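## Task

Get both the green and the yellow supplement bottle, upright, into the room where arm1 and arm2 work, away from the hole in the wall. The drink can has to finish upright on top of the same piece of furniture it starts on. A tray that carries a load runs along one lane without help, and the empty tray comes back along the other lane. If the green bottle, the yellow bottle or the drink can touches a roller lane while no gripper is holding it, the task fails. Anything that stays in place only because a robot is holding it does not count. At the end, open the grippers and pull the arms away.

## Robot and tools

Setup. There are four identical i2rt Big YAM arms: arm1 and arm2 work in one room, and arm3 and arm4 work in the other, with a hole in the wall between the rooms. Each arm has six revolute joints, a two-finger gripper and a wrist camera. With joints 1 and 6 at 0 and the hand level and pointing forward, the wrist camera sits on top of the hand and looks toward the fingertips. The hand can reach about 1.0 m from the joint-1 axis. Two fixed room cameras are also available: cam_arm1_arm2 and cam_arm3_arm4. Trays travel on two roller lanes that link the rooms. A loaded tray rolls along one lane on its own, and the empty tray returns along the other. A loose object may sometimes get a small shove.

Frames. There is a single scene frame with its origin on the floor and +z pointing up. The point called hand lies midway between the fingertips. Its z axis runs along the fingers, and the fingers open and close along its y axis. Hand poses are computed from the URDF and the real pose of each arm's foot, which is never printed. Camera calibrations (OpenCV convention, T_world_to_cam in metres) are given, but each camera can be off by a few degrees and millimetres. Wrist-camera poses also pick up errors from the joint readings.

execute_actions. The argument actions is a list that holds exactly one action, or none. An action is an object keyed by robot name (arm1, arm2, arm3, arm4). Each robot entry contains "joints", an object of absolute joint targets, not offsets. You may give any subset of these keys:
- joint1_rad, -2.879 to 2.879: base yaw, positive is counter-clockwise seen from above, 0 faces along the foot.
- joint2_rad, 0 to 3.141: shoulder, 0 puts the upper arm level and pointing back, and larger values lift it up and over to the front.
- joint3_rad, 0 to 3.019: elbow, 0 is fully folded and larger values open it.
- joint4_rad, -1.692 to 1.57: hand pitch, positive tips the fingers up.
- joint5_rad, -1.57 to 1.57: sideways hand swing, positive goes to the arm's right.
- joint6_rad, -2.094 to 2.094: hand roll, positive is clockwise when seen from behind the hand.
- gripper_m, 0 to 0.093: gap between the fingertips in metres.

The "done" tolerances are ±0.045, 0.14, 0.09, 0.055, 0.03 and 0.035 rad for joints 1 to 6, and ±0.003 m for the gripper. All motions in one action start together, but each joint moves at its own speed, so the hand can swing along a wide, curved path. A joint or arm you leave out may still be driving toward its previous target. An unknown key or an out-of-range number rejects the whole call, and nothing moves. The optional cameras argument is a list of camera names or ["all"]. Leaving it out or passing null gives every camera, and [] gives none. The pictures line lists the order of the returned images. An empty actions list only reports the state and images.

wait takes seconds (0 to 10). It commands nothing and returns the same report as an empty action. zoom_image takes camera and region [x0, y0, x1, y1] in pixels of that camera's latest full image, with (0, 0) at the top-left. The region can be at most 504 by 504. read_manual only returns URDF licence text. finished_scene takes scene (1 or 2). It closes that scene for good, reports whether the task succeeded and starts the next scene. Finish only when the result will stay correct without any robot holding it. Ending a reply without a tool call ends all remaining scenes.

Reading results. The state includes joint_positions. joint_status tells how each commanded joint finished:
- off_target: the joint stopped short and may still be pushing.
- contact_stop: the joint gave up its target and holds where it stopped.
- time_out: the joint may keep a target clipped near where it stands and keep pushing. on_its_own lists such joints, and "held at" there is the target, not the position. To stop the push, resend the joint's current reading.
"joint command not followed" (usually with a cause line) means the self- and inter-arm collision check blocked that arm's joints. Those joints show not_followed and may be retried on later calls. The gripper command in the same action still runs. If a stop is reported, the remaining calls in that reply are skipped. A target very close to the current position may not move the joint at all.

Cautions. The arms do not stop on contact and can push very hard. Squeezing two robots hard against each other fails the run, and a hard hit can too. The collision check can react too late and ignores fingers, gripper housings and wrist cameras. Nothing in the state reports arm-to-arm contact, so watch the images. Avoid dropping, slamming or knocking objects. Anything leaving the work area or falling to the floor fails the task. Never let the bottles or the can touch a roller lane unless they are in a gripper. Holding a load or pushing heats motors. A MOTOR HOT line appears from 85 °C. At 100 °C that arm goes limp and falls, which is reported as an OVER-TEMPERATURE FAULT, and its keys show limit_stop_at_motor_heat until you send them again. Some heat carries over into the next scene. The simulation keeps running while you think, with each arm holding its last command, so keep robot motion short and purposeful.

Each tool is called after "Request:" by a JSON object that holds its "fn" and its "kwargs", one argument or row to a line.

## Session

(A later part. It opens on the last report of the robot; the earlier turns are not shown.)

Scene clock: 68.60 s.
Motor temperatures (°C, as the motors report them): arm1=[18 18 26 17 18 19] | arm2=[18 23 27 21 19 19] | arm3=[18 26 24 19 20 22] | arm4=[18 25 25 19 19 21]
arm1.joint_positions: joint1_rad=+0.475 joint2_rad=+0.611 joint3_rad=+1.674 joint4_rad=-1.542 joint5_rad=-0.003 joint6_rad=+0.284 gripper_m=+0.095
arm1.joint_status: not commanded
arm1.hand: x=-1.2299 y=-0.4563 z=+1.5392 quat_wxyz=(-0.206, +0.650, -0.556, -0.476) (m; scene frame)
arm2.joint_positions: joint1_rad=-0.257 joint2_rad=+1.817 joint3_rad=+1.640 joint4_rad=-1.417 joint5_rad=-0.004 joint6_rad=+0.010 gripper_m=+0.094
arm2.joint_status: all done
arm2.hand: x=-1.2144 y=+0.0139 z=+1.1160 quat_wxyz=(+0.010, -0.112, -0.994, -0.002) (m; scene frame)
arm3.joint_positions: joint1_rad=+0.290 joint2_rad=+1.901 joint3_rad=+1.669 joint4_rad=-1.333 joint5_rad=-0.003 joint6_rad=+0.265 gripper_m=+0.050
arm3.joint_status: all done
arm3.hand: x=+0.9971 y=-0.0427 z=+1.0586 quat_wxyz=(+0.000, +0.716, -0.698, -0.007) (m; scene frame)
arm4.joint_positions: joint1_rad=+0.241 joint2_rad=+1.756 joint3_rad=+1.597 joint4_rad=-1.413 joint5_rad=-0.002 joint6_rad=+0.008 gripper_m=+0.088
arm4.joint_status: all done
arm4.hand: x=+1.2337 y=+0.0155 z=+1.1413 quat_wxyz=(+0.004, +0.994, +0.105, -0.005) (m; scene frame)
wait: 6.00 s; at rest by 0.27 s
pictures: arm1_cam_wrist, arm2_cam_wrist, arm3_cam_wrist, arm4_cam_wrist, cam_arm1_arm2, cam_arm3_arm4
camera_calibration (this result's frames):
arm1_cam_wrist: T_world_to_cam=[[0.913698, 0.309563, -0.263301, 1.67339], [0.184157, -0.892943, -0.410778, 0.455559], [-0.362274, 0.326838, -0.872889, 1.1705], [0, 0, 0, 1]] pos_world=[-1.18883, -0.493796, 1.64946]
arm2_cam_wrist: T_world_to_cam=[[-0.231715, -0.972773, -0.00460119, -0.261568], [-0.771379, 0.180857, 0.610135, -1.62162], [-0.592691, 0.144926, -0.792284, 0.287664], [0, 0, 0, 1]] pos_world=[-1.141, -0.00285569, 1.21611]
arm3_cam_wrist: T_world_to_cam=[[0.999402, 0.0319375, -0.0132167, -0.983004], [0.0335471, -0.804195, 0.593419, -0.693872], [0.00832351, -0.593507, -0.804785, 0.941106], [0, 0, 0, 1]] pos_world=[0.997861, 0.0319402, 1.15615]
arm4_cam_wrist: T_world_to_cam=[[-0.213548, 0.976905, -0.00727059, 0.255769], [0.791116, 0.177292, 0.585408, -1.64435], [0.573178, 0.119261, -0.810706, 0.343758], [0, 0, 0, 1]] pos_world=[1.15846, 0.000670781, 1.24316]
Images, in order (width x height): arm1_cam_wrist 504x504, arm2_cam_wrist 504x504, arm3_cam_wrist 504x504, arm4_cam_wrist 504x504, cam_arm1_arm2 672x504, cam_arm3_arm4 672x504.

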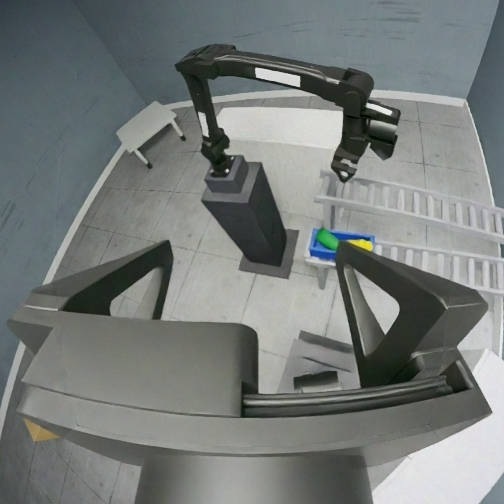

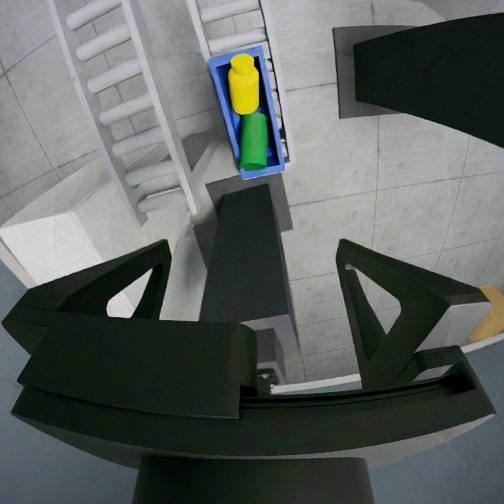

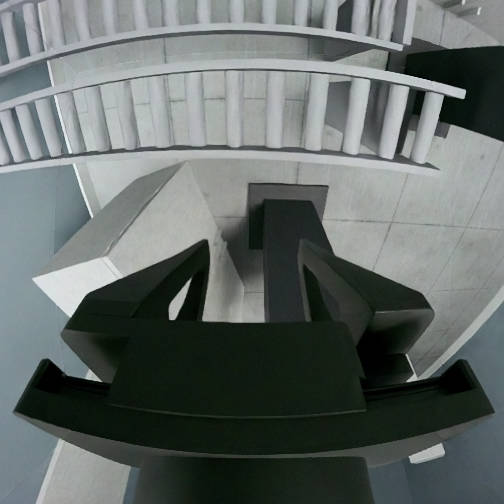

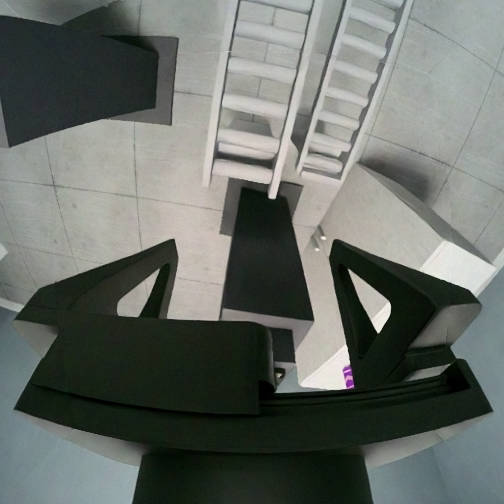

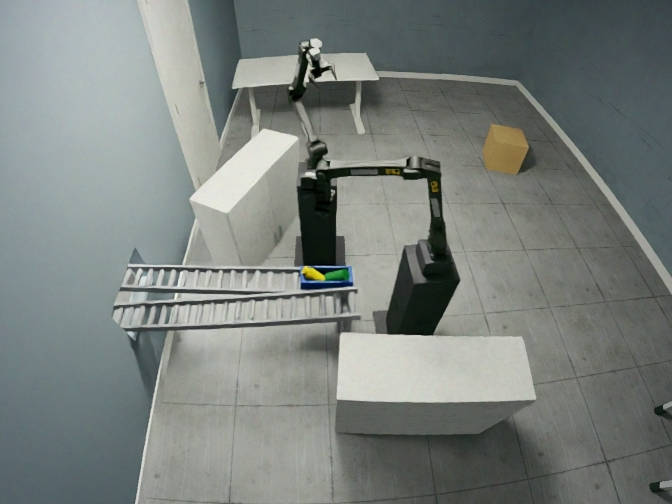

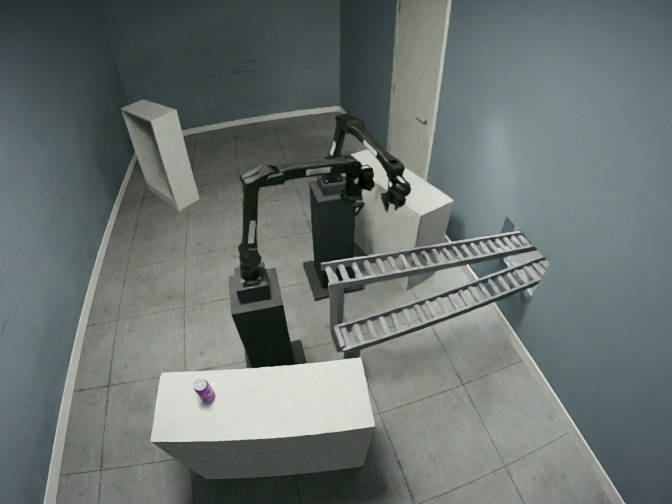

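Request:
{"fn": "execute_actions", "kwargs": {
  "actions": [
    {"arm2":{"joints":{"joint1_rad":-0.3,"joint2_rad":2.6,"joint3_rad":0.7,"joint4_rad":1.2}}}
  ],
  "cameras": []
}}

Request:
{"fn": "execute_actions", "kwargs": {
  "actions": [
    {"arm2":{"joints":{"joint2_rad":2.83,"joint3_rad":0.9,"joint4_rad":1.23}}}
  ],
  "cameras": ["arm2_cam_wrist"]
}}

Request:
{"fn": "execute_actions", "kwargs": {
  "actions": [
    {"arm2":{"joints":{"gripper_m":0.02}}}
  ],
  "cameras": []
}}

Request:
{"fn": "execute_actions", "kwargs": {
  "actions": [
    {"arm2":{"joints":{"joint2_rad":2.5,"joint3_rad":0.75,"joint4_rad":1.05}}}
  ],
  "cameras": []
}}

Request:
{"fn": "execute_actions", "kwargs": {
  "actions": [
    {"arm2":{"joints":{"joint2_rad":1.76,"joint3_rad":1.66,"joint4_rad":-1.47}}}
  ],
  "cameras": []
}}

Request:
{"fn": "execute_actions", "kwargs": {
  "actions": [
    {"arm2":{"joints":{"joint1_rad":1.79}}}
  ],
  "cameras": ["cam_arm1_arm2","arm2_cam_wrist"]
}}

Scene clock: 71.90 s.
Motor temperatures (°C, as the motors report them): arm1=[18 18 26 17 18 19] | arm2=[18 23 26 21 19 19] | arm3=[18 26 24 19 20 22] | arm4=[18 25 25 19 19 21]
arm1.joint_positions: joint1_rad=+0.475 joint2_rad=+0.611 joint3_rad=+1.674 joint4_rad=-1.542 joint5_rad=-0.003 joint6_rad=+0.284 gripper_m=+0.095
arm1.joint_status: not commanded
arm1.hand: x=-1.2299 y=-0.4563 z=+1.5392 quat_wxyz=(-0.206, +0.650, -0.556, -0.476) (m; scene frame)
arm2.joint_positions: joint1_rad=-0.296 joint2_rad=+2.597 joint3_rad=+0.710 joint4_rad=+1.176 joint5_rad=-0.005 joint6_rad=-0.007 gripper_m=+0.094
arm2.joint_status: all done
arm2.hand: x=-1.3174 y=+0.0170 z=+0.6921 quat_wxyz=(-0.414, -0.110, -0.902, +0.053) (m; scene frame)
arm3.joint_positions: joint1_rad=+0.290 joint2_rad=+1.901 joint3_rad=+1.669 joint4_rad=-1.333 joint5_rad=-0.003 joint6_rad=+0.265 gripper_m=+0.050
arm3.joint_status: not commanded
arm3.hand: x=+0.9971 y=-0.0427 z=+1.0586 quat_wxyz=(+0.000, +0.716, -0.698, -0.007) (m; scene frame)
arm4.joint_positions: joint1_rad=+0.241 joint2_rad=+1.756 joint3_rad=+1.597 joint4_rad=-1.413 joint5_rad=-0.002 joint6_rad=+0.008 gripper_m=+0.088
arm4.joint_status: not commanded
arm4.hand: x=+1.2337 y=+0.0155 z=+1.1413 quat_wxyz=(+0.004, +0.994, +0.105, -0.005) (m; scene frame)
pictures: none
No camera images: the call's "cameras" was empty. Leave "cameras" out to get every camera's image.

Scene clock: 72.73 s.
Motor temperatures (°C, as the motors report them): arm1=[18 18 26 17 18 19] | arm2=[18 23 26 21 19 19] | arm3=[18 26 24 19 20 22] | arm4=[18 25 25 19 19 21]
arm1.joint_positions: joint1_rad=+0.475 joint2_rad=+0.611 joint3_rad=+1.674 joint4_rad=-1.542 joint5_rad=-0.003 joint6_rad=+0.284 gripper_m=+0.095
arm1.joint_status: not commanded
arm1.hand: x=-1.2299 y=-0.4563 z=+1.5392 quat_wxyz=(-0.206, +0.650, -0.556, -0.476) (m; scene frame)
arm2.joint_positions: joint1_rad=-0.297 joint2_rad=+2.809 joint3_rad=+0.894 joint4_rad=+1.233 joint5_rad=-0.006 joint6_rad=+0.008 gripper_m=+0.094
arm2.joint_status: all done
arm2.hand: x=-1.3027 y=+0.0129 z=+0.6223 quat_wxyz=(-0.427, -0.116, -0.895, +0.052) (m; scene frame)
arm3.joint_positions: joint1_rad=+0.290 joint2_rad=+1.901 joint3_rad=+1.669 joint4_rad=-1.333 joint5_rad=-0.003 joint6_rad=+0.265 gripper_m=+0.050
arm3.joint_status: not commanded
arm3.hand: x=+0.9971 y=-0.0427 z=+1.0586 quat_wxyz=(+0.000, +0.716, -0.698, -0.007) (m; scene frame)
arm4.joint_positions: joint1_rad=+0.241 joint2_rad=+1.756 joint3_rad=+1.597 joint4_rad=-1.413 joint5_rad=-0.002 joint6_rad=+0.008 gripper_m=+0.088
arm4.joint_status: not commanded
arm4.hand: x=+1.2337 y=+0.0155 z=+1.1413 quat_wxyz=(+0.004, +0.994, +0.105, -0.005) (m; scene frame)
pictures: arm2_cam_wrist
camera_calibration (this result's frames):
arm2_cam_wrist: T_world_to_cam=[[-0.255292, -0.966713, -0.0171036, -0.308286], [-0.934628, 0.251272, -0.25166, -1.06566], [0.247581, -0.0482613, -0.967665, 1.05061], [0, 0, 0, 1]] pos_world=[-1.33481, 0.0204501, 0.743177]
Images, in order (width x height): arm2_cam_wrist 504x504.

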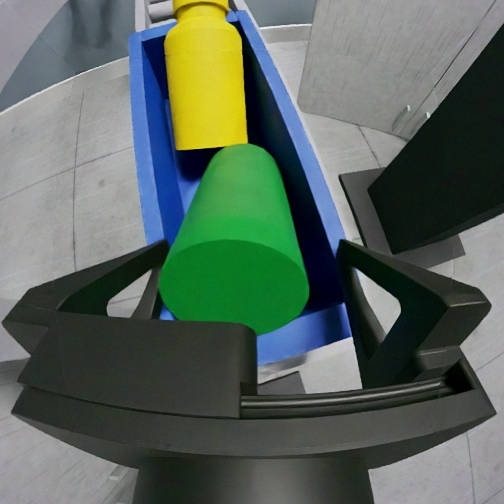

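Scene clock: 73.40 s.
Motor temperatures (°C, as the motors report them): arm1=[18 18 26 17 18 19] | arm2=[18 23 26 21 19 19] | arm3=[18 26 24 19 20 22] | arm4=[18 25 25 19 19 21]
arm1.joint_positions: joint1_rad=+0.475 joint2_rad=+0.611 joint3_rad=+1.674 joint4_rad=-1.542 joint5_rad=-0.003 joint6_rad=+0.284 gripper_m=+0.095
arm1.joint_status: not commanded
arm1.hand: x=-1.2299 y=-0.4563 z=+1.5392 quat_wxyz=(-0.206, +0.650, -0.556, -0.476) (m; scene frame)
arm2.joint_positions: joint1_rad=-0.297 joint2_rad=+2.812 joint3_rad=+0.894 joint4_rad=+1.233 joint5_rad=-0.009 joint6_rad=+0.008 gripper_m=+0.066
arm2.joint_status: gripper_m off_target (ended at +0.066, target +0.020)
arm2.hand: x=-1.3037 y=+0.0137 z=+0.6211 quat_wxyz=(-0.426, -0.115, -0.896, +0.050) (m; scene frame)
arm3.joint_positions: joint1_rad=+0.290 joint2_rad=+1.901 joint3_rad=+1.669 joint4_rad=-1.333 joint5_rad=-0.003 joint6_rad=+0.265 gripper_m=+0.050
arm3.joint_status: not commanded
arm3.hand: x=+0.9971 y=-0.0427 z=+1.0586 quat_wxyz=(+0.000, +0.716, -0.698, -0.007) (m; scene frame)
arm4.joint_positions: joint1_rad=+0.241 joint2_rad=+1.756 joint3_rad=+1.597 joint4_rad=-1.413 joint5_rad=-0.002 joint6_rad=+0.008 gripper_m=+0.088
arm4.joint_status: not commanded
arm4.hand: x=+1.2337 y=+0.0155 z=+1.1413 quat_wxyz=(+0.004, +0.994, +0.105, -0.005) (m; scene frame)
pictures: none
No camera images: the call's "cameras" was empty. Leave "cameras" out to get every camera's image.

Scene clock: 74.53 s.
Motor temperatures (°C, as the motors report them): arm1=[18 18 26 17 18 19] | arm2=[18 23 26 21 19 19] | arm3=[18 26 24 19 20 22] | arm4=[18 25 25 19 19 21]
arm1.joint_positions: joint1_rad=+0.475 joint2_rad=+0.611 joint3_rad=+1.674 joint4_rad=-1.542 joint5_rad=-0.003 joint6_rad=+0.284 gripper_m=+0.095
arm1.joint_status: not commanded
arm1.hand: x=-1.2299 y=-0.4563 z=+1.5392 quat_wxyz=(-0.206, +0.650, -0.556, -0.476) (m; scene frame)
arm2.joint_positions: joint1_rad=-0.297 joint2_rad=+2.509 joint3_rad=+0.750 joint4_rad=+1.051 joint5_rad=-0.008 joint6_rad=+0.008 gripper_m=+0.066
arm2.joint_status: all done
arm2.hand: x=-1.2844 y=+0.0088 z=+0.7115 quat_wxyz=(-0.416, -0.116, -0.901, +0.049) (m; scene frame)
arm3.joint_positions: joint1_rad=+0.290 joint2_rad=+1.901 joint3_rad=+1.669 joint4_rad=-1.333 joint5_rad=-0.003 joint6_rad=+0.265 gripper_m=+0.050
arm3.joint_status: not commanded
arm3.hand: x=+0.9971 y=-0.0427 z=+1.0586 quat_wxyz=(+0.000, +0.716, -0.698, -0.007) (m; scene frame)
arm4.joint_positions: joint1_rad=+0.241 joint2_rad=+1.756 joint3_rad=+1.597 joint4_rad=-1.413 joint5_rad=-0.002 joint6_rad=+0.008 gripper_m=+0.088
arm4.joint_status: not commanded
arm4.hand: x=+1.2337 y=+0.0155 z=+1.1413 quat_wxyz=(+0.004, +0.994, +0.105, -0.005) (m; scene frame)
pictures: none
No camera images: the call's "cameras" was empty. Leave "cameras" out to get every camera's image.

Scene clock: 76.73 s.
Motor temperatures (°C, as the motors report them): arm1=[18 18 26 17 18 19] | arm2=[18 23 26 21 19 19] | arm3=[18 26 25 19 20 22] | arm4=[18 25 25 19 19 21]
arm1.joint_positions: joint1_rad=+0.475 joint2_rad=+0.611 joint3_rad=+1.674 joint4_rad=-1.542 joint5_rad=-0.003 joint6_rad=+0.284 gripper_m=+0.095
arm1.joint_status: not commanded
arm1.hand: x=-1.2299 y=-0.4563 z=+1.5392 quat_wxyz=(-0.206, +0.650, -0.556, -0.476) (m; scene frame)
arm2.joint_positions: joint1_rad=-0.297 joint2_rad=+1.799 joint3_rad=+1.631 joint4_rad=-1.457 joint5_rad=-0.008 joint6_rad=+0.008 gripper_m=+0.066
arm2.joint_status: all done
arm2.hand: x=-1.2323 y=-0.0035 z=+1.1221 quat_wxyz=(+0.025, -0.131, -0.991, -0.006) (m; scene frame)
arm3.joint_positions: joint1_rad=+0.290 joint2_rad=+1.901 joint3_rad=+1.669 joint4_rad=-1.333 joint5_rad=-0.003 joint6_rad=+0.265 gripper_m=+0.050
arm3.joint_status: not commanded
arm3.hand: x=+0.9971 y=-0.0427 z=+1.0586 quat_wxyz=(+0.000, +0.716, -0.698, -0.007) (m; scene frame)
arm4.joint_positions: joint1_rad=+0.241 joint2_rad=+1.756 joint3_rad=+1.597 joint4_rad=-1.413 joint5_rad=-0.002 joint6_rad=+0.008 gripper_m=+0.088
arm4.joint_status: not commanded
arm4.hand: x=+1.2337 y=+0.0155 z=+1.1413 quat_wxyz=(+0.004, +0.994, +0.105, -0.005) (m; scene frame)
pictures: none
No camera images: the call's "cameras" was empty. Leave "cameras" out to get every camera's image.

Scene clock: 79.00 s.
Motor temperatures (°C, as the motors report them): arm1=[18 18 26 17 18 19] | arm2=[18 23 26 21 19 19] | arm3=[18 26 25 19 20 22] | arm4=[18 25 25 19 19 21]
arm1.joint_positions: joint1_rad=+0.475 joint2_rad=+0.611 joint3_rad=+1.674 joint4_rad=-1.542 joint5_rad=-0.003 joint6_rad=+0.284 gripper_m=+0.095
arm1.joint_status: not commanded
arm1.hand: x=-1.2299 y=-0.4563 z=+1.5392 quat_wxyz=(-0.206, +0.650, -0.556, -0.476) (m; scene frame)
arm2.joint_positions: joint1_rad=+1.796 joint2_rad=+1.799 joint3_rad=+1.631 joint4_rad=-1.457 joint5_rad=-0.006 joint6_rad=+0.007 gripper_m=+0.066
arm2.joint_status: all done
arm2.hand: x=-1.8950 y=+0.6481 z=+1.1188 quat_wxyz=(+0.019, +0.793, -0.609, +0.022) (m; scene frame)
arm3.joint_positions: joint1_rad=+0.290 joint2_rad=+1.901 joint3_rad=+1.669 joint4_rad=-1.333 joint5_rad=-0.003 joint6_rad=+0.265 gripper_m=+0.050
arm3.joint_status: not commanded
arm3.hand: x=+0.9971 y=-0.0427 z=+1.0586 quat_wxyz=(+0.000, +0.716, -0.698, -0.007) (m; scene frame)
arm4.joint_positions: joint1_rad=+0.241 joint2_rad=+1.756 joint3_rad=+1.597 joint4_rad=-1.413 joint5_rad=-0.002 joint6_rad=+0.008 gripper_m=+0.088
arm4.joint_status: not commanded
arm4.hand: x=+1.2337 y=+0.0155 z=+1.1413 quat_wxyz=(+0.004, +0.994, +0.105, -0.005) (m; scene frame)
pictures: arm2_cam_wrist, cam_arm1_arm2
camera_calibration (this result's frames):
arm2_cam_wrist: T_world_to_cam=[[0.968785, 0.247781, -0.00775054, 1.68509], [0.195341, -0.743756, 0.639272, 0.135517], [0.152635, -0.620831, -0.768942, 1.67718], [0, 0, 0, 1]] pos_world=[-1.91496, 0.724505, 1.21608]
Images, in order (width x height): arm2_cam_wrist 504x504, cam_arm1_arm2 672x504.

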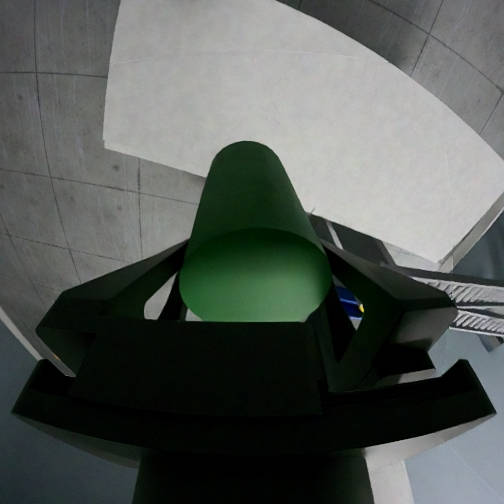

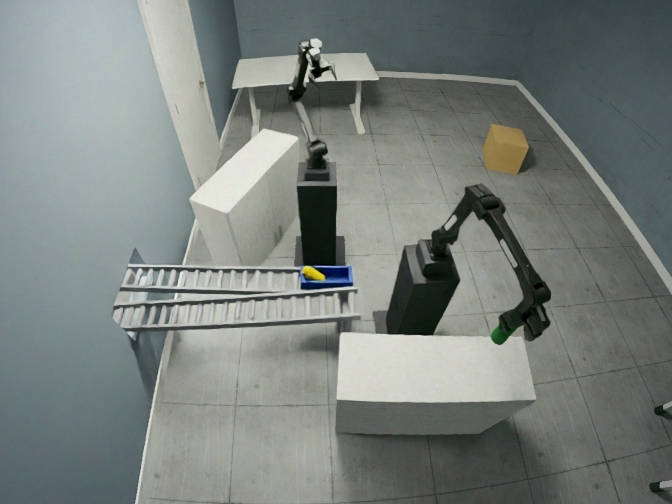

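Request:
{"fn": "execute_actions", "kwargs": {
  "actions": [
    {"arm2":{"joints":{"joint2_rad":2.14,"joint3_rad":1.55,"joint4_rad":-1.1}}}
  ],
  "cameras": ["cam_arm1_arm2"]
}}

Request:
{"fn": "zoom_image", "kwargs": {
  "camera": "cam_arm1_arm2",
  "region": [400,260,600,420]
}}

Scene clock: 80.47 s.
Motor temperatures (°C, as the motors report them): arm1=[18 18 26 17 18 19] | arm2=[18 23 26 21 19 19] | arm3=[18 26 25 19 20 22] | arm4=[18 25 25 19 19 21]
arm1.joint_positions: joint1_rad=+0.475 joint2_rad=+0.611 joint3_rad=+1.674 joint4_rad=-1.542 joint5_rad=-0.003 joint6_rad=+0.284 gripper_m=+0.095
arm1.joint_status: not commanded
arm1.hand: x=-1.2299 y=-0.4563 z=+1.5392 quat_wxyz=(-0.206, +0.650, -0.556, -0.476) (m; scene frame)
arm2.joint_positions: joint1_rad=+1.796 joint2_rad=+2.179 joint3_rad=+1.531 joint4_rad=-1.110 joint5_rad=-0.008 joint6_rad=+0.006 gripper_m=+0.065
arm2.joint_status: all done
arm2.hand: x=-1.8987 y=+0.6623 z=+0.8744 quat_wxyz=(+0.061, +0.789, -0.606, +0.074) (m; scene frame)
arm3.joint_positions: joint1_rad=+0.290 joint2_rad=+1.901 joint3_rad=+1.669 joint4_rad=-1.333 joint5_rad=-0.003 joint6_rad=+0.265 gripper_m=+0.050
arm3.joint_status: not commanded
arm3.hand: x=+0.9971 y=-0.0427 z=+1.0586 quat_wxyz=(+0.000, +0.716, -0.698, -0.007) (m; scene frame)
arm4.joint_positions: joint1_rad=+0.241 joint2_rad=+1.756 joint3_rad=+1.597 joint4_rad=-1.413 joint5_rad=-0.002 joint6_rad=+0.008 gripper_m=+0.088
arm4.joint_status: not commanded
arm4.hand: x=+1.2337 y=+0.0155 z=+1.1413 quat_wxyz=(+0.004, +0.994, +0.105, -0.005) (m; scene frame)
pictures: cam_arm1_arm2
Images, in order (width x height): cam_arm1_arm2 672x504.

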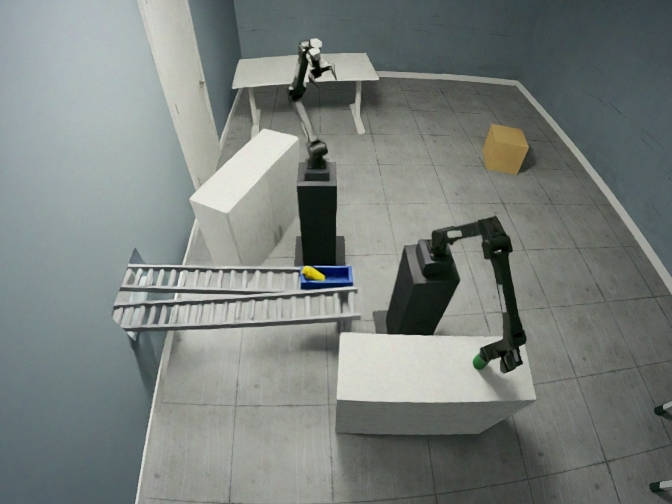

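Region (400, 260, 600, 420) of cam_arm1_arm2's 672x504 image, scaled by 2.520, with more detail than that image has; it fills the top 403 rows of this view, and the rest is white.

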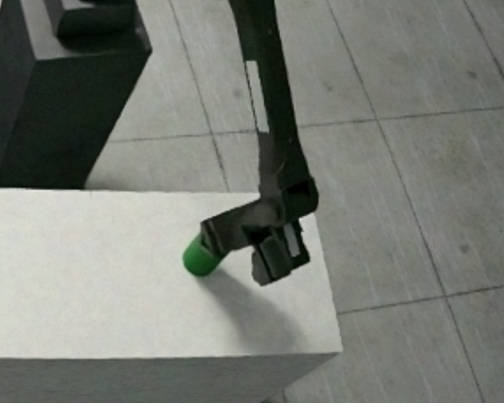

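Request:
{"fn": "execute_actions", "kwargs": {
  "actions": [
    {"arm2":{"joints":{"gripper_m":0.093}}}
  ],
  "cameras": []
}}

Request:
{"fn": "execute_actions", "kwargs": {
  "actions": [
    {"arm2":{"joints":{"joint2_rad":1.85,"joint3_rad":1.75,"joint4_rad":-1.47}}}
  ],
  "cameras": []
}}

Request:
{"fn": "execute_actions", "kwargs": {
  "actions": [
    {"arm2":{"joints":{"joint1_rad":-0.22,"joint2_rad":2.5,"joint3_rad":1.8,"joint4_rad":-0.87,"joint6_rad":-0.18,"gripper_m":0.085}}}
  ],
  "cameras": ["cam_arm1_arm2","arm2_cam_wrist"]
}}

Scene clock: 81.70 s.
Motor temperatures (°C, as the motors report them): arm1=[18 18 26 17 18 19] | arm2=[18 24 26 21 19 19] | arm3=[18 26 25 19 20 22] | arm4=[18 25 25 19 19 21]
arm1.joint_positions: joint1_rad=+0.475 joint2_rad=+0.611 joint3_rad=+1.674 joint4_rad=-1.542 joint5_rad=-0.003 joint6_rad=+0.284 gripper_m=+0.095
arm1.joint_status: not commanded
arm1.hand: x=-1.2299 y=-0.4563 z=+1.5392 quat_wxyz=(-0.206, +0.650, -0.556, -0.476) (m; scene frame)
arm2.joint_positions: joint1_rad=+1.796 joint2_rad=+2.167 joint3_rad=+1.531 joint4_rad=-1.110 joint5_rad=-0.008 joint6_rad=+0.006 gripper_m=+0.093
arm2.joint_status: all done
arm2.hand: x=-1.8993 y=+0.6647 z=+0.8808 quat_wxyz=(+0.057, +0.790, -0.607, +0.069) (m; scene frame)
arm3.joint_positions: joint1_rad=+0.290 joint2_rad=+1.901 joint3_rad=+1.669 joint4_rad=-1.333 joint5_rad=-0.003 joint6_rad=+0.265 gripper_m=+0.050
arm3.joint_status: not commanded
arm3.hand: x=+0.9971 y=-0.0427 z=+1.0586 quat_wxyz=(+0.000, +0.716, -0.698, -0.007) (m; scene frame)
arm4.joint_positions: joint1_rad=+0.241 joint2_rad=+1.756 joint3_rad=+1.597 joint4_rad=-1.413 joint5_rad=-0.002 joint6_rad=+0.008 gripper_m=+0.088
arm4.joint_status: not commanded
arm4.hand: x=+1.2337 y=+0.0155 z=+1.1413 quat_wxyz=(+0.004, +0.994, +0.105, -0.005) (m; scene frame)
pictures: none
No camera images: the call's "cameras" was empty. Leave "cameras" out to get every camera's image.

Scene clock: 83.33 s.
Motor temperatures (°C, as the motors report them): arm1=[18 18 26 17 18 19] | arm2=[18 24 26 21 19 19] | arm3=[18 26 25 19 20 22] | arm4=[18 25 25 19 19 21]
arm1.joint_positions: joint1_rad=+0.475 joint2_rad=+0.611 joint3_rad=+1.674 joint4_rad=-1.542 joint5_rad=-0.003 joint6_rad=+0.284 gripper_m=+0.095
arm1.joint_status: not commanded
arm1.hand: x=-1.2299 y=-0.4563 z=+1.5392 quat_wxyz=(-0.206, +0.650, -0.556, -0.476) (m; scene frame)
arm2.joint_positions: joint1_rad=+1.796 joint2_rad=+1.855 joint3_rad=+1.739 joint4_rad=-1.457 joint5_rad=-0.008 joint6_rad=+0.006 gripper_m=+0.093
arm2.joint_status: all done
arm2.hand: x=-1.9042 y=+0.6820 z=+1.1291 quat_wxyz=(+0.005, +0.793, -0.609, +0.000) (m; scene frame)
arm3.joint_positions: joint1_rad=+0.290 joint2_rad=+1.901 joint3_rad=+1.669 joint4_rad=-1.333 joint5_rad=-0.003 joint6_rad=+0.265 gripper_m=+0.050
arm3.joint_status: not commanded
arm3.hand: x=+0.9971 y=-0.0427 z=+1.0586 quat_wxyz=(+0.000, +0.716, -0.698, -0.007) (m; scene frame)
arm4.joint_positions: joint1_rad=+0.241 joint2_rad=+1.756 joint3_rad=+1.597 joint4_rad=-1.413 joint5_rad=-0.002 joint6_rad=+0.008 gripper_m=+0.088
arm4.joint_status: not commanded
arm4.hand: x=+1.2337 y=+0.0155 z=+1.1413 quat_wxyz=(+0.004, +0.994, +0.105, -0.005) (m; scene frame)
pictures: none
No camera images: the call's "cameras" was empty. Leave "cameras" out to get every camera's image.

Scene clock: 85.60 s.
Motor temperatures (°C, as the motors report them): arm1=[18 18 26 17 18 19] | arm2=[18 24 26 21 19 19] | arm3=[18 26 25 19 20 22] | arm4=[18 25 25 19 19 21]
arm1.joint_positions: joint1_rad=+0.475 joint2_rad=+0.611 joint3_rad=+1.674 joint4_rad=-1.542 joint5_rad=-0.003 joint6_rad=+0.284 gripper_m=+0.095
arm1.joint_status: not commanded
arm1.hand: x=-1.2299 y=-0.4563 z=+1.5392 quat_wxyz=(-0.206, +0.650, -0.556, -0.476) (m; scene frame)
arm2.joint_positions: joint1_rad=-0.225 joint2_rad=+2.489 joint3_rad=+1.804 joint4_rad=-0.868 joint5_rad=-0.003 joint6_rad=-0.171 gripper_m=+0.085
arm2.joint_status: all done
arm2.hand: x=-1.0985 y=+0.0089 z=+0.7665 quat_wxyz=(-0.010, -0.006, -1.000, +0.002) (m; scene frame)
arm3.joint_positions: joint1_rad=+0.290 joint2_rad=+1.901 joint3_rad=+1.669 joint4_rad=-1.333 joint5_rad=-0.003 joint6_rad=+0.265 gripper_m=+0.050
arm3.joint_status: not commanded
arm3.hand: x=+0.9971 y=-0.0427 z=+1.0586 quat_wxyz=(+0.000, +0.716, -0.698, -0.007) (m; scene frame)
arm4.joint_positions: joint1_rad=+0.241 joint2_rad=+1.756 joint3_rad=+1.597 joint4_rad=-1.413 joint5_rad=-0.002 joint6_rad=+0.008 gripper_m=+0.088
arm4.joint_status: not commanded
arm4.hand: x=+1.2337 y=+0.0155 z=+1.1413 quat_wxyz=(+0.004, +0.994, +0.105, -0.005) (m; scene frame)
pictures: arm2_cam_wrist, cam_arm1_arm2
camera_calibration (this result's frames):
arm2_cam_wrist: T_world_to_cam=[[-0.0218591, -0.999761, -0.000552788, -0.013459], [-0.816148, 0.0175252, 0.577577, -1.3409], [-0.577429, 0.0130765, -0.816336, 0.116524], [0, 0, 0, 1]] pos_world=[-1.02739, 0.00852006, 0.86959]
Images, in order (width x height): arm2_cam_wrist 504x504, cam_arm1_arm2 672x504.

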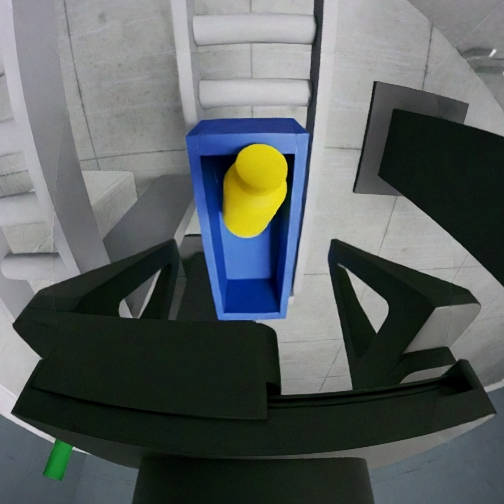

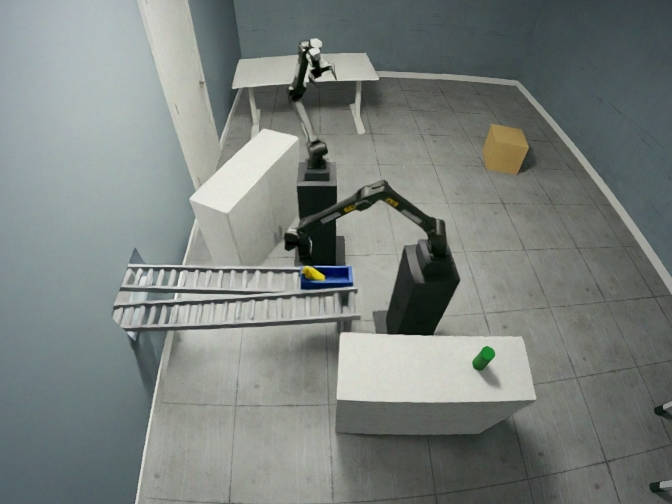

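Request:
{"fn": "execute_actions", "kwargs": {
  "actions": [
    {"arm2":{"joints":{"joint2_rad":2.74,"joint3_rad":1.85,"joint4_rad":-0.69}}}
  ],
  "cameras": ["arm2_cam_wrist","cam_arm1_arm2"]
}}

Request:
{"fn": "execute_actions", "kwargs": {
  "actions": [
    {"arm2":{"joints":{"gripper_m":0.02}}}
  ],
  "cameras": []
}}

Request:
{"fn": "execute_actions", "kwargs": {
  "actions": [
    {"arm2":{"joints":{"joint2_rad":2.1,"joint3_rad":1.7,"joint4_rad":-0.3}}}
  ],
  "cameras": ["arm2_cam_wrist","cam_arm1_arm2"]
}}

Scene clock: 87.47 s.
Motor temperatures (°C, as the motors report them): arm1=[18 18 26 17 18 19] | arm2=[18 24 26 21 19 19] | arm3=[18 26 25 19 20 22] | arm4=[18 25 25 19 19 21]
arm1.joint_positions: joint1_rad=+0.475 joint2_rad=+0.611 joint3_rad=+1.674 joint4_rad=-1.542 joint5_rad=-0.003 joint6_rad=+0.284 gripper_m=+0.095
arm1.joint_status: not commanded
arm1.hand: x=-1.2299 y=-0.4563 z=+1.5392 quat_wxyz=(-0.206, +0.650, -0.556, -0.476) (m; scene frame)
arm2.joint_positions: joint1_rad=-0.225 joint2_rad=+2.735 joint3_rad=+1.835 joint4_rad=-0.705 joint5_rad=+0.000 joint6_rad=-0.173 gripper_m=+0.084
arm2.joint_status: all done
arm2.hand: x=-1.1367 y=+0.0148 z=+0.6203 quat_wxyz=(+0.016, -0.005, -1.000, -0.001) (m; scene frame)
arm3.joint_positions: joint1_rad=+0.290 joint2_rad=+1.901 joint3_rad=+1.669 joint4_rad=-1.333 joint5_rad=-0.003 joint6_rad=+0.265 gripper_m=+0.050
arm3.joint_status: not commanded
arm3.hand: x=+0.9971 y=-0.0427 z=+1.0586 quat_wxyz=(+0.000, +0.716, -0.698, -0.007) (m; scene frame)
arm4.joint_positions: joint1_rad=+0.241 joint2_rad=+1.756 joint3_rad=+1.597 joint4_rad=-1.413 joint5_rad=-0.002 joint6_rad=+0.008 gripper_m=+0.088
arm4.joint_status: not commanded
arm4.hand: x=+1.2337 y=+0.0155 z=+1.1413 quat_wxyz=(+0.004, +0.994, +0.105, -0.005) (m; scene frame)
pictures: arm2_cam_wrist, cam_arm1_arm2
camera_calibration (this result's frames):
arm2_cam_wrist: T_world_to_cam=[[-0.0202665, -0.999776, -0.00608997, -0.00330208], [-0.784616, 0.0121292, 0.619863, -1.27806], [-0.61965, 0.0173407, -0.784687, -0.0926421], [0, 0, 0, 1]] pos_world=[-1.06026, 0.013807, 0.719509]
Images, in order (width x height): arm2_cam_wrist 504x504, cam_arm1_arm2 672x504.

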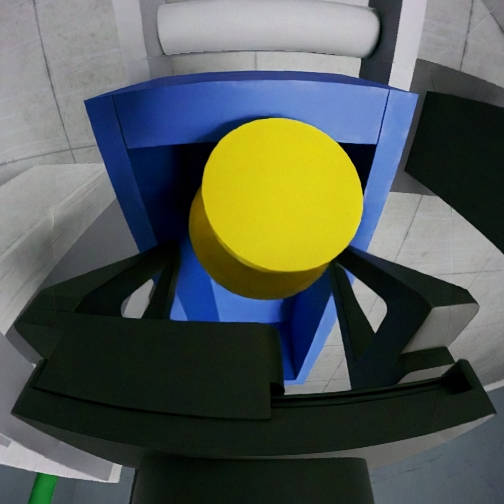

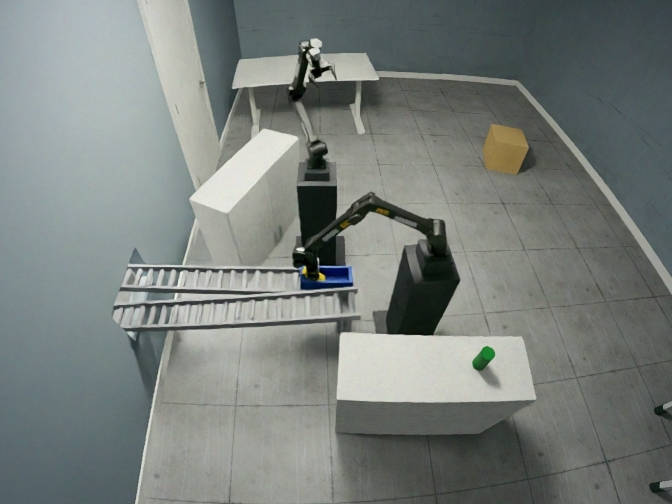

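Scene clock: 88.10 s.
Motor temperatures (°C, as the motors report them): arm1=[18 18 26 17 18 19] | arm2=[18 24 26 21 19 19] | arm3=[18 26 25 19 20 22] | arm4=[18 25 25 19 19 21]
arm1.joint_positions: joint1_rad=+0.475 joint2_rad=+0.611 joint3_rad=+1.674 joint4_rad=-1.542 joint5_rad=-0.003 joint6_rad=+0.284 gripper_m=+0.095
arm1.joint_status: not commanded
arm1.hand: x=-1.2299 y=-0.4563 z=+1.5392 quat_wxyz=(-0.206, +0.650, -0.556, -0.476) (m; scene frame)
arm2.joint_positions: joint1_rad=-0.225 joint2_rad=+2.735 joint3_rad=+1.835 joint4_rad=-0.703 joint5_rad=-0.002 joint6_rad=-0.173 gripper_m=+0.064
arm2.joint_status: gripper_m off_target (ended at +0.064, target +0.020)
arm2.hand: x=-1.1360 y=+0.0150 z=+0.6203 quat_wxyz=(+0.015, -0.005, -1.000, -0.002) (m; scene frame)
arm3.joint_positions: joint1_rad=+0.290 joint2_rad=+1.901 joint3_rad=+1.669 joint4_rad=-1.333 joint5_rad=-0.003 joint6_rad=+0.265 gripper_m=+0.050
arm3.joint_status: not commanded
arm3.hand: x=+0.9971 y=-0.0427 z=+1.0586 quat_wxyz=(+0.000, +0.716, -0.698, -0.007) (m; scene frame)
arm4.joint_positions: joint1_rad=+0.241 joint2_rad=+1.756 joint3_rad=+1.597 joint4_rad=-1.413 joint5_rad=-0.002 joint6_rad=+0.008 gripper_m=+0.088
arm4.joint_status: not commanded
arm4.hand: x=+1.2337 y=+0.0155 z=+1.1413 quat_wxyz=(+0.004, +0.994, +0.105, -0.005) (m; scene frame)
pictures: none
No camera images: the call's "cameras" was empty. Leave "cameras" out to get every camera's image.

Scene clock: 90.10 s.
Motor temperatures (°C, as the motors report them): arm1=[18 18 26 17 18 19] | arm2=[18 24 26 21 19 19] | arm3=[18 26 25 19 20 22] | arm4=[18 25 25 19 19 21]
arm1.joint_positions: joint1_rad=+0.475 joint2_rad=+0.611 joint3_rad=+1.674 joint4_rad=-1.542 joint5_rad=-0.003 joint6_rad=+0.284 gripper_m=+0.095
arm1.joint_status: not commanded
arm1.hand: x=-1.2299 y=-0.4563 z=+1.5392 quat_wxyz=(-0.206, +0.650, -0.556, -0.476) (m; scene frame)
arm2.joint_positions: joint1_rad=-0.225 joint2_rad=+2.132 joint3_rad=+1.679 joint4_rad=-0.306 joint5_rad=-0.002 joint6_rad=-0.173 gripper_m=+0.064
arm2.joint_status: all done
arm2.hand: x=-0.9626 y=-0.0159 z=+1.0264 quat_wxyz=(-0.390, -0.003, -0.918, +0.071) (m; scene frame)
arm3.joint_positions: joint1_rad=+0.290 joint2_rad=+1.901 joint3_rad=+1.669 joint4_rad=-1.333 joint5_rad=-0.003 joint6_rad=+0.265 gripper_m=+0.050
arm3.joint_status: not commanded
arm3.hand: x=+0.9971 y=-0.0427 z=+1.0586 quat_wxyz=(+0.000, +0.716, -0.698, -0.007) (m; scene frame)
arm4.joint_positions: joint1_rad=+0.241 joint2_rad=+1.756 joint3_rad=+1.597 joint4_rad=-1.413 joint5_rad=-0.002 joint6_rad=+0.008 gripper_m=+0.088
arm4.joint_status: not commanded
arm4.hand: x=+1.2337 y=+0.0155 z=+1.1413 quat_wxyz=(+0.004, +0.994, +0.105, -0.005) (m; scene frame)
pictures: arm2_cam_wrist, cam_arm1_arm2
camera_calibration (this result's frames):
arm2_cam_wrist: T_world_to_cam=[[-0.0656723, -0.99093, 0.11724, -0.198076], [-0.984553, 0.0452381, -0.169141, -0.774917], [0.162303, -0.126537, -0.978594, 1.28392], [0, 0, 0, 1]] pos_world=[-0.984338, 0.00123944, 1.14858]
Images, in order (width x height): arm2_cam_wrist 504x504, cam_arm1_arm2 672x504.

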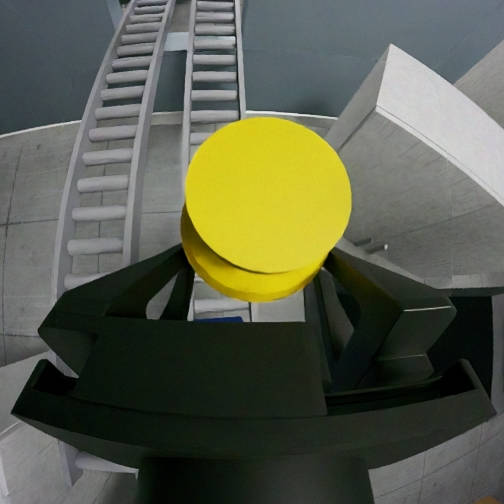

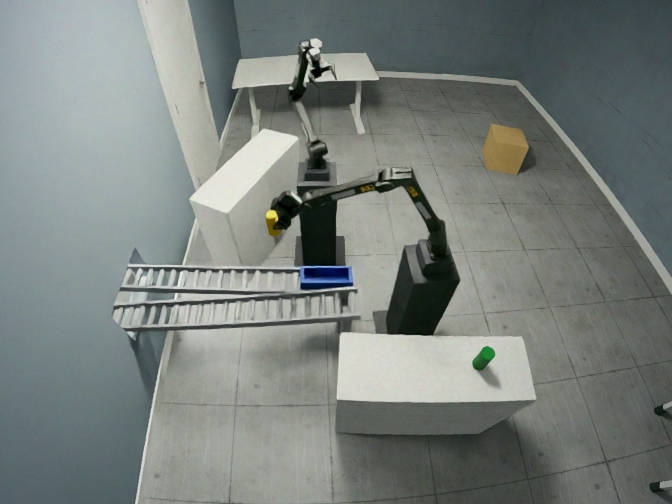

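Request:
{"fn": "execute_actions", "kwargs": {
  "actions": [
    {"arm2":{"joints":{"joint1_rad":1.3,"joint2_rad":1.8,"joint3_rad":1.0,"joint4_rad":0.08}}}
  ],
  "cameras": []
}}

Request:
{"fn": "execute_actions", "kwargs": {
  "actions": [
    {"arm2":{"joints":{"joint2_rad":2.12,"joint3_rad":0.92,"joint4_rad":0.48}}}
  ],
  "cameras": ["cam_arm1_arm2"]
}}

Request:
{"fn": "zoom_image", "kwargs": {
  "camera": "cam_arm1_arm2",
  "region": [330,250,550,420]
}}

Scene clock: 94.20 s.
Motor temperatures (°C, as the motors report them): arm1=[18 18 26 17 18 19] | arm2=[18 24 26 21 19 19] | arm3=[18 26 25 19 20 22] | arm4=[18 25 25 19 19 21]
arm1.joint_positions: joint1_rad=+0.475 joint2_rad=+0.611 joint3_rad=+1.674 joint4_rad=-1.542 joint5_rad=-0.003 joint6_rad=+0.284 gripper_m=+0.095
arm1.joint_status: not commanded
arm1.hand: x=-1.2299 y=-0.4563 z=+1.5392 quat_wxyz=(-0.206, +0.650, -0.556, -0.476) (m; scene frame)
arm2.joint_positions: joint1_rad=+1.308 joint2_rad=+1.830 joint3_rad=+0.984 joint4_rad=+0.063 joint5_rad=-0.008 joint6_rad=-0.173 gripper_m=+0.064
arm2.joint_status: all done
arm2.hand: x=-1.6190 y=+0.7276 z=+0.9640 quat_wxyz=(-0.317, +0.639, -0.667, -0.215) (m; scene frame)
arm3.joint_positions: joint1_rad=+0.290 joint2_rad=+1.901 joint3_rad=+1.669 joint4_rad=-1.333 joint5_rad=-0.003 joint6_rad=+0.265 gripper_m=+0.050
arm3.joint_status: not commanded
arm3.hand: x=+0.9971 y=-0.0427 z=+1.0586 quat_wxyz=(+0.000, +0.716, -0.698, -0.007) (m; scene frame)
arm4.joint_positions: joint1_rad=+0.241 joint2_rad=+1.756 joint3_rad=+1.597 joint4_rad=-1.413 joint5_rad=-0.002 joint6_rad=+0.008 gripper_m=+0.088
arm4.joint_status: not commanded
arm4.hand: x=+1.2337 y=+0.0155 z=+1.1413 quat_wxyz=(+0.004, +0.994, +0.105, -0.005) (m; scene frame)
pictures: none
No camera images: the call's "cameras" was empty. Leave "cameras" out to get every camera's image.

Scene clock: 95.37 s.
Motor temperatures (°C, as the motors report them): arm1=[18 18 26 17 18 19] | arm2=[18 24 26 21 19 19] | arm3=[18 26 25 19 20 22] | arm4=[18 25 25 19 19 21]
arm1.joint_positions: joint1_rad=+0.475 joint2_rad=+0.611 joint3_rad=+1.674 joint4_rad=-1.542 joint5_rad=-0.003 joint6_rad=+0.284 gripper_m=+0.095
arm1.joint_status: not commanded
arm1.hand: x=-1.2299 y=-0.4563 z=+1.5392 quat_wxyz=(-0.206, +0.650, -0.556, -0.476) (m; scene frame)
arm2.joint_positions: joint1_rad=+1.307 joint2_rad=+2.120 joint3_rad=+0.916 joint4_rad=+0.446 joint5_rad=-0.008 joint6_rad=-0.171 gripper_m=+0.064
arm2.joint_status: all done
arm2.hand: x=-1.6224 y=+0.7082 z=+0.8367 quat_wxyz=(-0.326, +0.635, -0.665, -0.221) (m; scene frame)
arm3.joint_positions: joint1_rad=+0.290 joint2_rad=+1.901 joint3_rad=+1.669 joint4_rad=-1.333 joint5_rad=-0.003 joint6_rad=+0.265 gripper_m=+0.050
arm3.joint_status: not commanded
arm3.hand: x=+0.9971 y=-0.0427 z=+1.0586 quat_wxyz=(+0.000, +0.716, -0.698, -0.007) (m; scene frame)
arm4.joint_positions: joint1_rad=+0.241 joint2_rad=+1.756 joint3_rad=+1.597 joint4_rad=-1.413 joint5_rad=-0.002 joint6_rad=+0.008 gripper_m=+0.088
arm4.joint_status: not commanded
arm4.hand: x=+1.2337 y=+0.0155 z=+1.1413 quat_wxyz=(+0.004, +0.994, +0.105, -0.005) (m; scene frame)
pictures: cam_arm1_arm2
Images, in order (width x height): cam_arm1_arm2 672x504.

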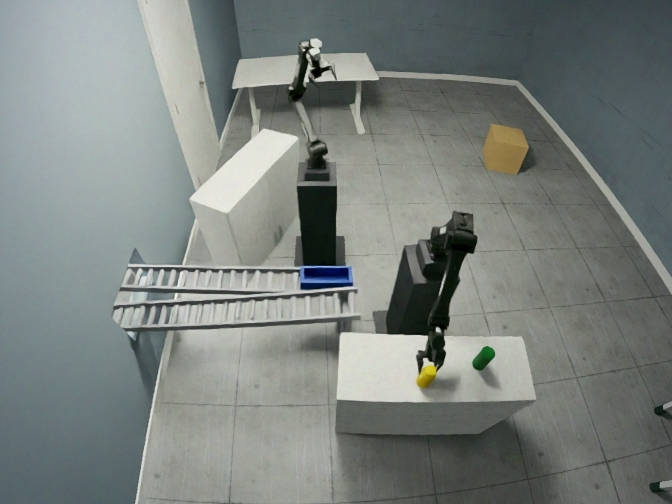

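Region (330, 250, 550, 420) of cam_arm1_arm2's 672x504 image, scaled by 2.291, with more detail than that image has; it fills the top 389 rows of this view, and the rest is white.

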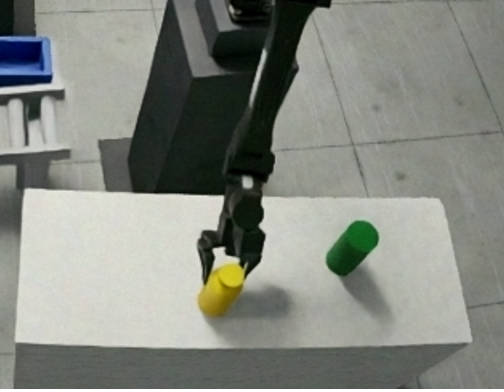

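Looks upright and roughly touching.

Request:
{"fn": "execute_actions", "kwargs": {
  "actions": [
    {"arm2":{"joints":{"gripper_m":0.09}}}
  ],
  "cameras": []
}}

Request:
{"fn": "execute_actions", "kwargs": {
  "actions": [
    {"arm2":{"joints":{"joint2_rad":1.6,"joint3_rad":0.7,"joint4_rad":0.1}}}
  ],
  "cameras": ["cam_arm1_arm2"]
}}

Request:
{"fn": "zoom_image", "kwargs": {
  "camera": "cam_arm1_arm2",
  "region": [330,250,550,420]
}}

Scene clock: 96.40 s.
Motor temperatures (°C, as the motors report them): arm1=[18 18 26 17 18 19] | arm2=[18 24 26 21 19 19] | arm3=[18 26 25 19 20 22] | arm4=[18 25 25 19 19 21]
arm1.joint_positions: joint1_rad=+0.475 joint2_rad=+0.611 joint3_rad=+1.674 joint4_rad=-1.542 joint5_rad=-0.003 joint6_rad=+0.284 gripper_m=+0.095
arm1.joint_status: not commanded
arm1.hand: x=-1.2299 y=-0.4563 z=+1.5392 quat_wxyz=(-0.206, +0.650, -0.556, -0.476) (m; scene frame)
arm2.joint_positions: joint1_rad=+1.307 joint2_rad=+2.120 joint3_rad=+0.916 joint4_rad=+0.456 joint5_rad=-0.008 joint6_rad=-0.171 gripper_m=+0.090
arm2.joint_status: all done
arm2.hand: x=-1.6220 y=+0.7098 z=+0.8385 quat_wxyz=(-0.330, +0.633, -0.663, -0.224) (m; scene frame)
arm3.joint_positions: joint1_rad=+0.290 joint2_rad=+1.901 joint3_rad=+1.669 joint4_rad=-1.333 joint5_rad=-0.003 joint6_rad=+0.265 gripper_m=+0.050
arm3.joint_status: not commanded
arm3.hand: x=+0.9971 y=-0.0427 z=+1.0586 quat_wxyz=(+0.000, +0.716, -0.698, -0.007) (m; scene frame)
arm4.joint_positions: joint1_rad=+0.241 joint2_rad=+1.756 joint3_rad=+1.597 joint4_rad=-1.413 joint5_rad=-0.002 joint6_rad=+0.008 gripper_m=+0.088
arm4.joint_status: not commanded
arm4.hand: x=+1.2337 y=+0.0155 z=+1.1413 quat_wxyz=(+0.004, +0.994, +0.105, -0.005) (m; scene frame)
pictures: none
No camera images: the call's "cameras" was empty. Leave "cameras" out to get every camera's image.

Scene clock: 97.67 s.
Motor temperatures (°C, as the motors report them): arm1=[18 18 26 17 18 19] | arm2=[18 24 26 21 19 19] | arm3=[18 27 25 19 20 22] | arm4=[18 25 25 19 19 21]
arm1.joint_positions: joint1_rad=+0.475 joint2_rad=+0.611 joint3_rad=+1.674 joint4_rad=-1.542 joint5_rad=-0.003 joint6_rad=+0.284 gripper_m=+0.095
arm1.joint_status: not commanded
arm1.hand: x=-1.2299 y=-0.4563 z=+1.5392 quat_wxyz=(-0.206, +0.650, -0.556, -0.476) (m; scene frame)
arm2.joint_positions: joint1_rad=+1.307 joint2_rad=+1.591 joint3_rad=+0.693 joint4_rad=+0.113 joint5_rad=-0.008 joint6_rad=-0.171 gripper_m=+0.090
arm2.joint_status: all done
arm2.hand: x=-1.6410 y=+0.6270 z=+0.9795 quat_wxyz=(-0.315, +0.638, -0.669, -0.214) (m; scene frame)
arm3.joint_positions: joint1_rad=+0.290 joint2_rad=+1.901 joint3_rad=+1.669 joint4_rad=-1.333 joint5_rad=-0.003 joint6_rad=+0.265 gripper_m=+0.050
arm3.joint_status: not commanded
arm3.hand: x=+0.9971 y=-0.0427 z=+1.0586 quat_wxyz=(+0.000, +0.716, -0.698, -0.007) (m; scene frame)
arm4.joint_positions: joint1_rad=+0.241 joint2_rad=+1.756 joint3_rad=+1.597 joint4_rad=-1.413 joint5_rad=-0.002 joint6_rad=+0.008 gripper_m=+0.088
arm4.joint_status: not commanded
arm4.hand: x=+1.2337 y=+0.0155 z=+1.1413 quat_wxyz=(+0.004, +0.994, +0.105, -0.005) (m; scene frame)
pictures: cam_arm1_arm2
Images, in order (width x height): cam_arm1_arm2 672x504.

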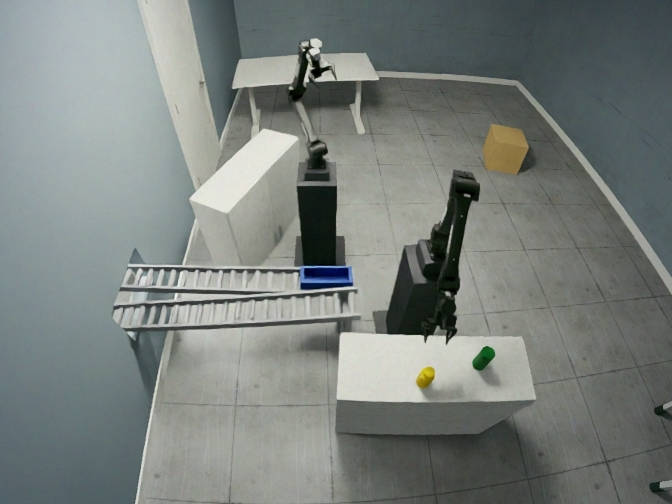

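Region (330, 250, 550, 420) of cam_arm1_arm2's 672x504 image, scaled by 2.291, with more detail than that image has; it fills the top 389 rows of this view, and the rest is white.

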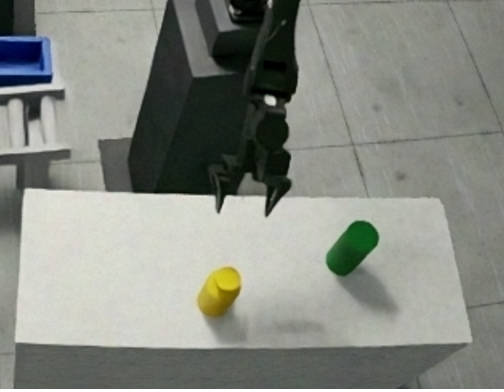

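Request:
{"fn": "finished_scene", "kwargs": {
  "scene": 2
}}

The scene is finished: the task was done.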